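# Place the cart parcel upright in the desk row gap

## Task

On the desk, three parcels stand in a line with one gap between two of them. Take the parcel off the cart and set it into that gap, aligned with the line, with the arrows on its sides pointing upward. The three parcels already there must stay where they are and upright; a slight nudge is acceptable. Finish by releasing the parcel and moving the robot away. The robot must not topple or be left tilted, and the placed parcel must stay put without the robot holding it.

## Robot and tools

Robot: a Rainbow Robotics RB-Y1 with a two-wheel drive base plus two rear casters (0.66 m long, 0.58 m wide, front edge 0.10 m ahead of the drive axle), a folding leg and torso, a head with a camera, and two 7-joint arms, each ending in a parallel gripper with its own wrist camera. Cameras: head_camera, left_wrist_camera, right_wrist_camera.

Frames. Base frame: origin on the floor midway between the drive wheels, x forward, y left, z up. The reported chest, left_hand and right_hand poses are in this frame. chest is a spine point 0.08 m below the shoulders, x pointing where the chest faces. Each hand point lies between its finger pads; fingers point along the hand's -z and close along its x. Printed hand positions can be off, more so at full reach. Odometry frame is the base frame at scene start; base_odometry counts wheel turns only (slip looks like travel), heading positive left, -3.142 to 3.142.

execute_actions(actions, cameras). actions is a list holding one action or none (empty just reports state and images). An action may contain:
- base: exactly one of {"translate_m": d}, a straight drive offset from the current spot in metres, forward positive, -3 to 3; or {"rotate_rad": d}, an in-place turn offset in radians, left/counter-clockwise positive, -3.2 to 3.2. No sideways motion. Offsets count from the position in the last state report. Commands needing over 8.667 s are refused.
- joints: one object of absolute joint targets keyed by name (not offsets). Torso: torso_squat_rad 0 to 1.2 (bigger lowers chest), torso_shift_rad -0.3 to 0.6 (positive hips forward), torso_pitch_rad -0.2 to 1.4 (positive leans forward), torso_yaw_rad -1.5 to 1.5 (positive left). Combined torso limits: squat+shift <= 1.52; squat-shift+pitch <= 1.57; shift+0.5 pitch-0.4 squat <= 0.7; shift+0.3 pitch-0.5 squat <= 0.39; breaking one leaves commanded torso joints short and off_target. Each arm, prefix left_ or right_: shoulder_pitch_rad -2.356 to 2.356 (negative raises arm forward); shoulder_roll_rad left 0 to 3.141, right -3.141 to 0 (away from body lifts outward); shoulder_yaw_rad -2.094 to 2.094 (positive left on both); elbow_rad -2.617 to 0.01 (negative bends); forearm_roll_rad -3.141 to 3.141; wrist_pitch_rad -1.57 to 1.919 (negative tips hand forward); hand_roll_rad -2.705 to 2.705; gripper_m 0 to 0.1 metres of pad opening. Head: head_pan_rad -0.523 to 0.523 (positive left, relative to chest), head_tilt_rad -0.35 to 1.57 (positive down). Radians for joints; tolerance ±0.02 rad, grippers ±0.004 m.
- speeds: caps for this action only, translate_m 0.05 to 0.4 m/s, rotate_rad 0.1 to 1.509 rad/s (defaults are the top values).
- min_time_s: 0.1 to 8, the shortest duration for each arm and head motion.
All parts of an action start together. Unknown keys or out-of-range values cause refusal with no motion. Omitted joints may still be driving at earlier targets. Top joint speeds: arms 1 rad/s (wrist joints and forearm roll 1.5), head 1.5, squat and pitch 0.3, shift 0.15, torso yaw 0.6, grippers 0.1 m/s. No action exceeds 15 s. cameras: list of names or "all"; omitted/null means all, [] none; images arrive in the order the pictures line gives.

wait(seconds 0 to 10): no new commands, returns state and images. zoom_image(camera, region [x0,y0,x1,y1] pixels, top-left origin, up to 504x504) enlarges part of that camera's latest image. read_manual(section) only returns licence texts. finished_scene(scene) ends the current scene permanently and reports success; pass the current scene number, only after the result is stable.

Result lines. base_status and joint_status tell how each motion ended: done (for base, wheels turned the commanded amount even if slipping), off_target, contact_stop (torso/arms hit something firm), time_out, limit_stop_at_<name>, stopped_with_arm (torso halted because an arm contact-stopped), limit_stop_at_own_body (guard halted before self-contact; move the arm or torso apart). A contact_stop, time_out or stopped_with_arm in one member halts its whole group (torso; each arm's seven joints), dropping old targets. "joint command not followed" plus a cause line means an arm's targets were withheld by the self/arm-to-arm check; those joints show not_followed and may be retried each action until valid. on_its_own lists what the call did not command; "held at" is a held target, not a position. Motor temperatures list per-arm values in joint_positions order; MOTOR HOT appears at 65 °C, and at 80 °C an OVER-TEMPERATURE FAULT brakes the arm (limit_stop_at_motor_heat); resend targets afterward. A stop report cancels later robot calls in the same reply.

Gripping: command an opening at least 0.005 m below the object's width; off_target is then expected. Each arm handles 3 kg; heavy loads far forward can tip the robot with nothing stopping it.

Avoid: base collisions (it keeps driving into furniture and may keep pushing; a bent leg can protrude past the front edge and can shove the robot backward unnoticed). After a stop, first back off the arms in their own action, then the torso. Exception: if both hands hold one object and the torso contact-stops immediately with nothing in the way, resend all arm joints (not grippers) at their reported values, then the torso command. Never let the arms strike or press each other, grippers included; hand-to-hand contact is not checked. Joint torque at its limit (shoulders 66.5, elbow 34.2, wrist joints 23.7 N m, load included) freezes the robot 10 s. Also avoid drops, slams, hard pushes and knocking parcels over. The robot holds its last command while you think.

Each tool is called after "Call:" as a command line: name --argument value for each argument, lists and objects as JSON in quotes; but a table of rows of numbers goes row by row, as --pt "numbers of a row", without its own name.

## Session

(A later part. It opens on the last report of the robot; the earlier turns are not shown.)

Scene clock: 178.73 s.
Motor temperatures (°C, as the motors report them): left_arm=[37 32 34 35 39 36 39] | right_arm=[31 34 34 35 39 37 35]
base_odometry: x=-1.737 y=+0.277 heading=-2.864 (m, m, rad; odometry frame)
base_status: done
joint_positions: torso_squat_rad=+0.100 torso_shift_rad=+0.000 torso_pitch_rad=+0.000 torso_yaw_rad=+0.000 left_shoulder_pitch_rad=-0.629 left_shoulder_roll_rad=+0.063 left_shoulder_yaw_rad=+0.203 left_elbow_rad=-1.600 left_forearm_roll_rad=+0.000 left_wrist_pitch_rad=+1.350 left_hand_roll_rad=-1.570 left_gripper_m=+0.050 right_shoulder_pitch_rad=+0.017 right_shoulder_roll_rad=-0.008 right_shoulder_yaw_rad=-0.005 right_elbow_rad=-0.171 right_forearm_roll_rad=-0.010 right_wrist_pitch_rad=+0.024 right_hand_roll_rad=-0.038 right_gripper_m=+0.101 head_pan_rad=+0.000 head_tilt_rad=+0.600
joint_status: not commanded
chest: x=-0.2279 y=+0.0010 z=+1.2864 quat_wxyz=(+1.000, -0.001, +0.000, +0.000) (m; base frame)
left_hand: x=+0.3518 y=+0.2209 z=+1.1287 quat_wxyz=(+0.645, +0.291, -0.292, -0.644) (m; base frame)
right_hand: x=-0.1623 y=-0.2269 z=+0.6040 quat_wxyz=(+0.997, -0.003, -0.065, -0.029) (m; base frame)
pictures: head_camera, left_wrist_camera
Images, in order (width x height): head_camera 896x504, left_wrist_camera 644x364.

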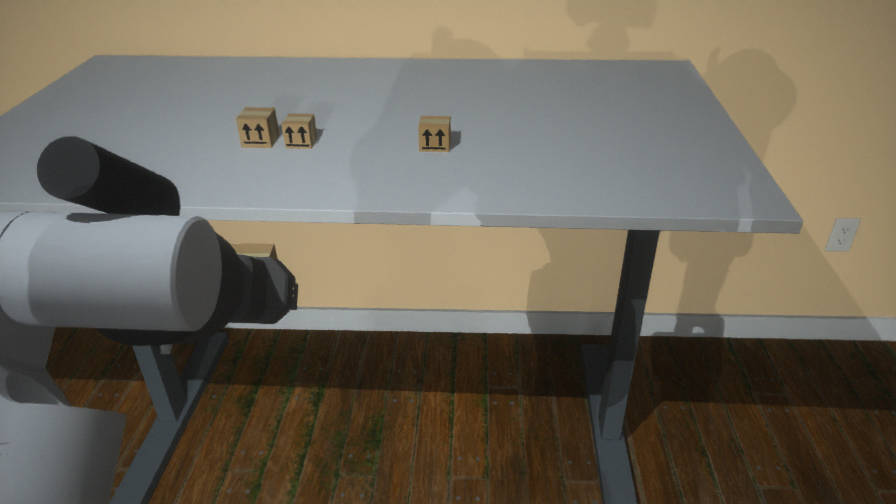

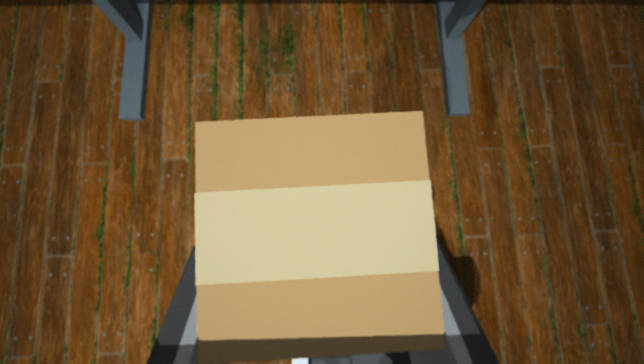

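Call:
execute_actions --actions '[{"base":{"translate_m":0.3},"joints":{"torso_shift_rad":0.25,"torso_squat_rad":0.0,"head_tilt_rad":0.8,"head_pan_rad":0.2}}]' --cameras '["head_camera","left_wrist_camera"]'

Scene clock: 186.33 s.
Motor temperatures (°C, as the motors report them): left_arm=[37 32 34 35 39 36 39] | right_arm=[31 34 34 35 39 37 35]
base_odometry: x=-2.025 y=+0.195 heading=-2.864 (m, m, rad; odometry frame)
base_status: done
joint_positions: torso_squat_rad=+0.000 torso_shift_rad=+0.250 torso_pitch_rad=+0.000 torso_yaw_rad=+0.000 left_shoulder_pitch_rad=-0.629 left_shoulder_roll_rad=+0.063 left_shoulder_yaw_rad=+0.203 left_elbow_rad=-1.600 left_forearm_roll_rad=+0.000 left_wrist_pitch_rad=+1.350 left_hand_roll_rad=-1.570 left_gripper_m=+0.050 right_shoulder_pitch_rad=+0.016 right_shoulder_roll_rad=-0.008 right_shoulder_yaw_rad=-0.005 right_elbow_rad=-0.171 right_forearm_roll_rad=-0.010 right_wrist_pitch_rad=+0.024 right_hand_roll_rad=-0.038 right_gripper_m=+0.101 head_pan_rad=+0.200 head_tilt_rad=+0.800
joint_status: all done
chest: x=-0.0546 y=+0.0010 z=+1.2682 quat_wxyz=(+1.000, -0.001, +0.000, +0.000) (m; base frame)
left_hand: x=+0.5250 y=+0.2209 z=+1.1104 quat_wxyz=(+0.645, +0.291, -0.292, -0.644) (m; base frame)
right_hand: x=+0.0109 y=-0.2270 z=+0.5858 quat_wxyz=(+0.997, -0.003, -0.065, -0.029) (m; base frame)
pictures: head_camera, left_wrist_camera
Images, in order (width x height): head_camera 896x504, left_wrist_camera 644x364.

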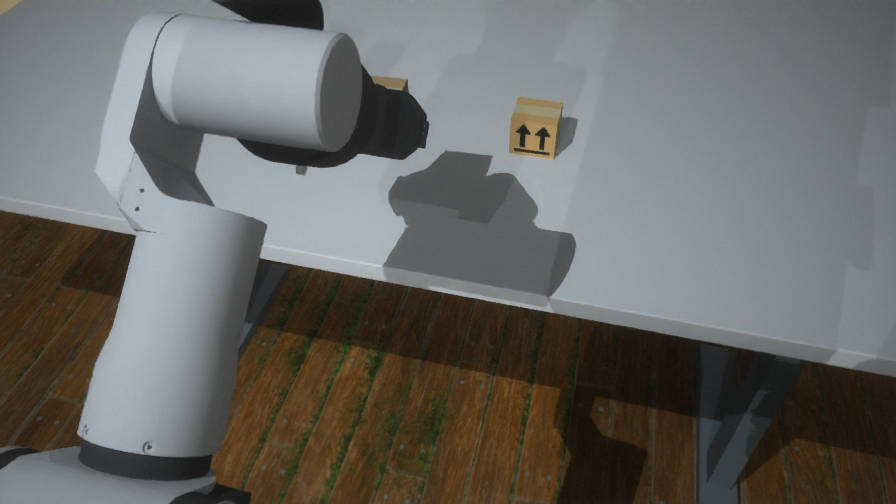

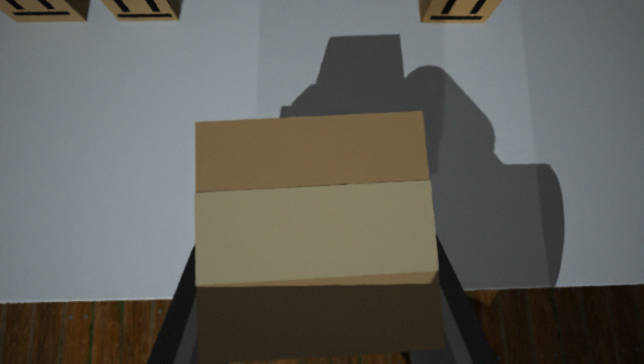

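Call:
execute_actions --actions '[{"base":{"translate_m":0.13},"min_time_s":1.5,"joints":{"left_elbow_rad":-1.4,"left_wrist_pitch_rad":1.15}}]'

Scene clock: 193.57 s.
Motor temperatures (°C, as the motors report them): left_arm=[37 32 34 35 39 36 39] | right_arm=[31 34 34 35 39 37 35]
base_odometry: x=-2.150 y=+0.159 heading=-2.864 (m, m, rad; odometry frame)
base_status: done
joint_positions: torso_squat_rad=+0.000 torso_shift_rad=+0.250 torso_pitch_rad=+0.000 torso_yaw_rad=+0.000 left_shoulder_pitch_rad=-0.629 left_shoulder_roll_rad=+0.063 left_shoulder_yaw_rad=+0.203 left_elbow_rad=-1.400 left_forearm_roll_rad=+0.000 left_wrist_pitch_rad=+1.150 left_hand_roll_rad=-1.570 left_gripper_m=+0.050 right_shoulder_pitch_rad=+0.016 right_shoulder_roll_rad=-0.008 right_shoulder_yaw_rad=-0.005 right_elbow_rad=-0.171 right_forearm_roll_rad=-0.010 right_wrist_pitch_rad=+0.024 right_hand_roll_rad=-0.038 right_gripper_m=+0.101 head_pan_rad=+0.200 head_tilt_rad=+0.800
joint_status: all done
chest: x=-0.0546 y=+0.0010 z=+1.2682 quat_wxyz=(+1.000, -0.001, +0.000, +0.000) (m; base frame)
left_hand: x=+0.5455 y=+0.2208 z=+1.0633 quat_wxyz=(+0.645, +0.291, -0.292, -0.644) (m; base frame)
right_hand: x=+0.0109 y=-0.2270 z=+0.5858 quat_wxyz=(+0.997, -0.003, -0.065, -0.029) (m; base frame)
pictures: head_camera, left_wrist_camera, right_wrist_camera
Images, in order (width x height): head_camera 896x504, left_wrist_camera 644x364, right_wrist_camera 644x364.

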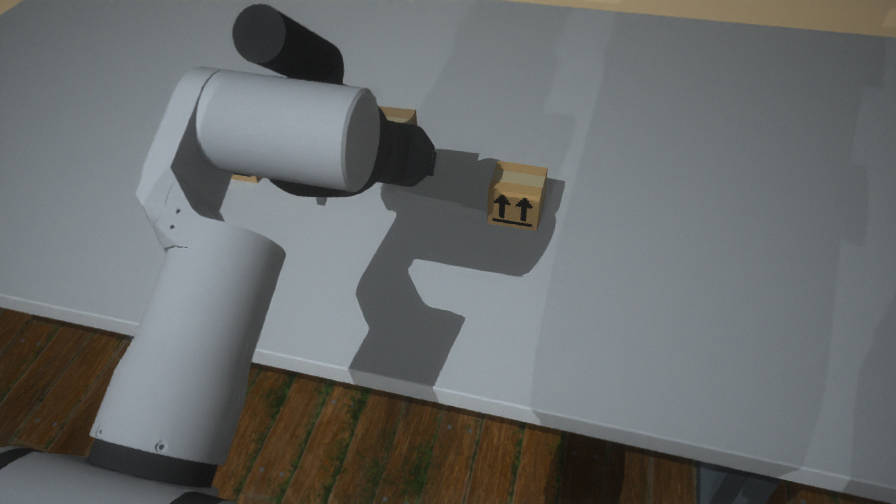

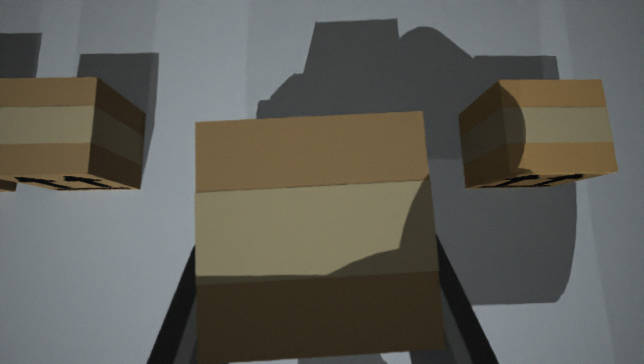

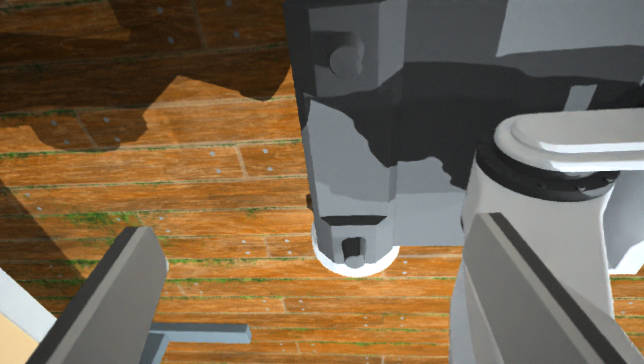

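Call:
execute_actions --actions '[{"base":{"translate_m":0.075},"joints":{"torso_squat_rad":0.44}}]' --cameras '["head_camera","left_wrist_camera"]'

Scene clock: 201.33 s.
Motor temperatures (°C, as the motors report them): left_arm=[38 32 34 35 39 36 39] | right_arm=[31 34 34 35 39 37 35]
base_odometry: x=-2.222 y=+0.139 heading=-2.864 (m, m, rad; odometry frame)
base_status: done
joint_positions: torso_squat_rad=+0.440 torso_shift_rad=+0.250 torso_pitch_rad=+0.000 torso_yaw_rad=+0.000 left_shoulder_pitch_rad=-0.629 left_shoulder_roll_rad=+0.063 left_shoulder_yaw_rad=+0.203 left_elbow_rad=-1.400 left_forearm_roll_rad=+0.000 left_wrist_pitch_rad=+1.150 left_hand_roll_rad=-1.570 left_gripper_m=+0.050 right_shoulder_pitch_rad=+0.016 right_shoulder_roll_rad=-0.008 right_shoulder_yaw_rad=-0.005 right_elbow_rad=-0.171 right_forearm_roll_rad=-0.010 right_wrist_pitch_rad=+0.024 right_hand_roll_rad=-0.038 right_gripper_m=+0.101 head_pan_rad=+0.200 head_tilt_rad=+0.800
joint_status: all done
chest: x=-0.0713 y=+0.0009 z=+1.2036 quat_wxyz=(+1.000, -0.001, +0.000, +0.000) (m; base frame)
left_hand: x=+0.5289 y=+0.2208 z=+0.9989 quat_wxyz=(+0.645, +0.291, -0.292, -0.644) (m; base frame)
right_hand: x=-0.0055 y=-0.2270 z=+0.5212 quat_wxyz=(+0.997, -0.003, -0.066, -0.029) (m; base frame)
pictures: head_camera, left_wrist_camera
Images, in order (width x height): head_camera 896x504, left_wrist_camera 644x364.

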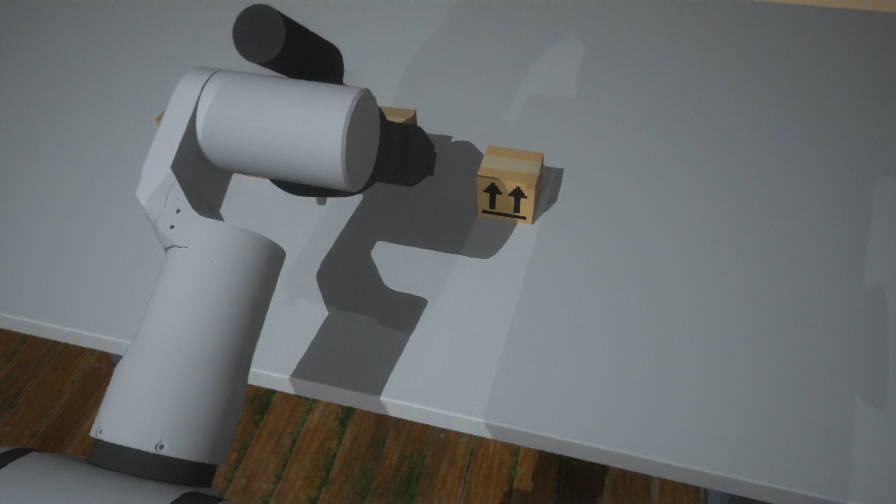

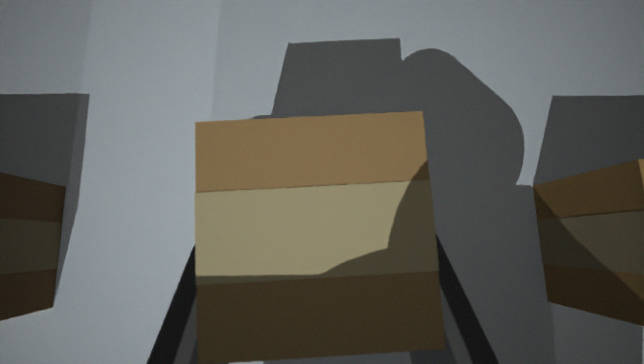

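Call:
execute_actions --actions '[{"joints":{"torso_squat_rad":0.505}}]' --cameras '["head_camera","left_wrist_camera"]'

Scene clock: 211.43 s.
Motor temperatures (°C, as the motors report them): left_arm=[38 32 34 35 39 36 39] | right_arm=[31 34 34 35 39 37 35]
base_odometry: x=-2.222 y=+0.139 heading=-2.864 (m, m, rad; odometry frame)
base_status: not commanded
joint_positions: torso_squat_rad=+0.505 torso_shift_rad=+0.250 torso_pitch_rad=+0.000 torso_yaw_rad=+0.000 left_shoulder_pitch_rad=-0.629 left_shoulder_roll_rad=+0.063 left_shoulder_yaw_rad=+0.203 left_elbow_rad=-1.400 left_forearm_roll_rad=+0.000 left_wrist_pitch_rad=+1.150 left_hand_roll_rad=-1.570 left_gripper_m=+0.050 right_shoulder_pitch_rad=+0.016 right_shoulder_roll_rad=-0.008 right_shoulder_yaw_rad=-0.005 right_elbow_rad=-0.171 right_forearm_roll_rad=-0.010 right_wrist_pitch_rad=+0.024 right_hand_roll_rad=-0.038 right_gripper_m=+0.101 head_pan_rad=+0.200 head_tilt_rad=+0.800
joint_status: all done
chest: x=-0.0764 y=+0.0009 z=+1.1835 quat_wxyz=(+1.000, -0.001, +0.000, +0.000) (m; base frame)
left_hand: x=+0.5238 y=+0.2208 z=+0.9789 quat_wxyz=(+0.645, +0.291, -0.292, -0.644) (m; base frame)
right_hand: x=-0.0107 y=-0.2270 z=+0.5011 quat_wxyz=(+0.997, -0.003, -0.066, -0.029) (m; base frame)
pictures: head_camera, left_wrist_camera
Images, in order (width x height): head_camera 896x504, left_wrist_camera 644x364.

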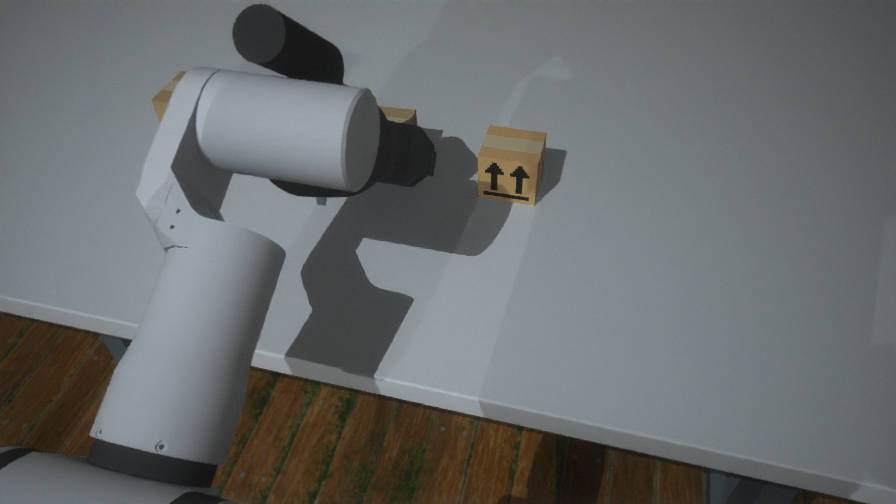

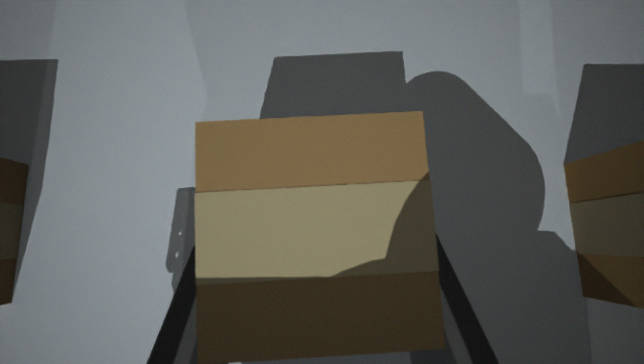

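Call:
execute_actions --actions '[{"joints":{"torso_squat_rad":0.52}}]' --cameras '[]'

Call:
execute_actions --actions '[{"joints":{"left_gripper_m":0.085}}]' --cameras '["left_wrist_camera"]'

Call:
execute_actions --actions '[{"base":{"translate_m":-0.5},"joints":{"torso_squat_rad":0.35,"torso_shift_rad":0.1,"head_tilt_rad":0.5}}]' --cameras '["head_camera"]'

Scene clock: 216.67 s.
Motor temperatures (°C, as the motors report them): left_arm=[38 32 34 35 39 36 39] | right_arm=[31 34 34 35 39 37 35]
base_odometry: x=-2.222 y=+0.139 heading=-2.864 (m, m, rad; odometry frame)
base_status: not commanded
joint_positions: torso_squat_rad=+0.520 torso_shift_rad=+0.250 torso_pitch_rad=+0.000 torso_yaw_rad=+0.000 left_shoulder_pitch_rad=-0.630 left_shoulder_roll_rad=+0.063 left_shoulder_yaw_rad=+0.203 left_elbow_rad=-1.401 left_forearm_roll_rad=+0.000 left_wrist_pitch_rad=+1.150 left_hand_roll_rad=-1.570 left_gripper_m=+0.050 right_shoulder_pitch_rad=+0.017 right_shoulder_roll_rad=-0.008 right_shoulder_yaw_rad=-0.005 right_elbow_rad=-0.171 right_forearm_roll_rad=-0.010 right_wrist_pitch_rad=+0.024 right_hand_roll_rad=-0.038 right_gripper_m=+0.101 head_pan_rad=+0.200 head_tilt_rad=+0.800
joint_status: all done
chest: x=-0.0779 y=+0.0009 z=+1.1785 quat_wxyz=(+1.000, -0.001, +0.000, +0.000) (m; base frame)
left_hand: x=+0.5227 y=+0.2207 z=+0.9749 quat_wxyz=(+0.644, +0.291, -0.293, -0.644) (m; base frame)
right_hand: x=-0.0119 y=-0.2270 z=+0.4962 quat_wxyz=(+0.997, -0.003, -0.066, -0.029) (m; base frame)
pictures: none
No camera images: the call's "cameras" was empty. Leave "cameras" out to get every camera's image.

Scene clock: 217.67 s.
Motor temperatures (°C, as the motors report them): left_arm=[38 32 34 35 39 36 39] | right_arm=[31 34 34 35 39 37 35]
base_odometry: x=-2.222 y=+0.139 heading=-2.864 (m, m, rad; odometry frame)
base_status: not commanded
joint_positions: torso_squat_rad=+0.520 torso_shift_rad=+0.250 torso_pitch_rad=+0.000 torso_yaw_rad=+0.000 left_shoulder_pitch_rad=-0.629 left_shoulder_roll_rad=+0.063 left_shoulder_yaw_rad=+0.203 left_elbow_rad=-1.400 left_forearm_roll_rad=+0.000 left_wrist_pitch_rad=+1.150 left_hand_roll_rad=-1.570 left_gripper_m=+0.085 right_shoulder_pitch_rad=+0.017 right_shoulder_roll_rad=-0.008 right_shoulder_yaw_rad=-0.005 right_elbow_rad=-0.171 right_forearm_roll_rad=-0.010 right_wrist_pitch_rad=+0.024 right_hand_roll_rad=-0.038 right_gripper_m=+0.101 head_pan_rad=+0.200 head_tilt_rad=+0.800
joint_status: all done
chest: x=-0.0777 y=+0.0009 z=+1.1785 quat_wxyz=(+1.000, -0.001, +0.000, +0.000) (m; base frame)
left_hand: x=+0.5226 y=+0.2208 z=+0.9743 quat_wxyz=(+0.645, +0.291, -0.292, -0.644) (m; base frame)
right_hand: x=-0.0119 y=-0.2270 z=+0.4961 quat_wxyz=(+0.997, -0.003, -0.066, -0.029) (m; base frame)
pictures: left_wrist_camera
Images, in order (width x height): left_wrist_camera 644x364.

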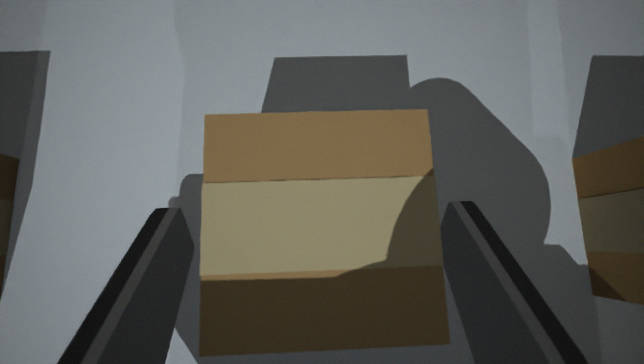

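Scene clock: 220.50 s.
Motor temperatures (°C, as the motors report them): left_arm=[38 32 34 35 39 36 39] | right_arm=[31 34 34 35 39 37 35]
base_odometry: x=-1.742 y=+0.276 heading=-2.863 (m, m, rad; odometry frame)
base_status: done
joint_positions: torso_squat_rad=+0.350 torso_shift_rad=+0.100 torso_pitch_rad=+0.000 torso_yaw_rad=+0.000 left_shoulder_pitch_rad=-0.629 left_shoulder_roll_rad=+0.063 left_shoulder_yaw_rad=+0.203 left_elbow_rad=-1.400 left_forearm_roll_rad=+0.000 left_wrist_pitch_rad=+1.150 left_hand_roll_rad=-1.570 left_gripper_m=+0.085 right_shoulder_pitch_rad=+0.017 right_shoulder_roll_rad=-0.008 right_shoulder_yaw_rad=-0.005 right_elbow_rad=-0.171 right_forearm_roll_rad=-0.010 right_wrist_pitch_rad=+0.024 right_hand_roll_rad=-0.038 right_gripper_m=+0.101 head_pan_rad=+0.200 head_tilt_rad=+0.500
joint_status: all done
chest: x=-0.1623 y=+0.0010 z=+1.2442 quat_wxyz=(+1.000, -0.001, +0.000, +0.000) (m; base frame)
left_hand: x=+0.4379 y=+0.2209 z=+1.0396 quat_wxyz=(+0.645, +0.291, -0.292, -0.644) (m; base frame)
right_hand: x=-0.0968 y=-0.2270 z=+0.5618 quat_wxyz=(+0.997, -0.004, -0.065, -0.029) (m; base frame)
pictures: head_camera
Images, in order (width x height): head_camera 896x504.

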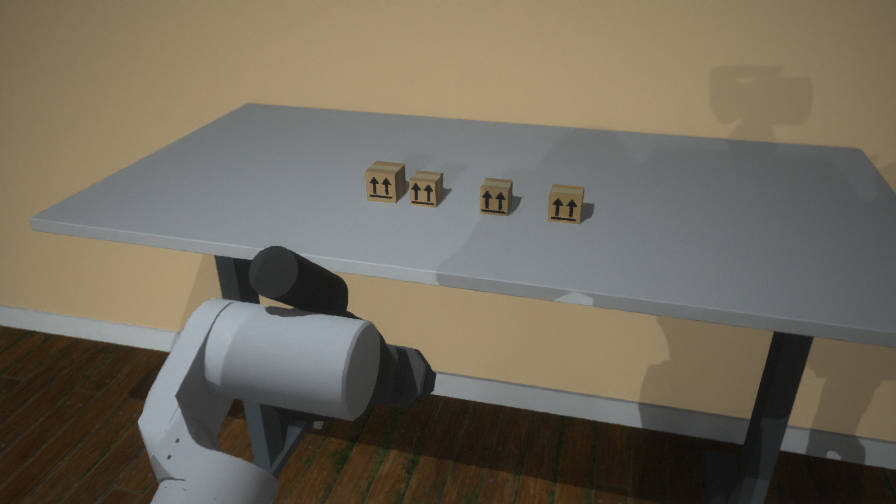

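Call:
finished_scene --scene 1

The scene is finished: the task was done.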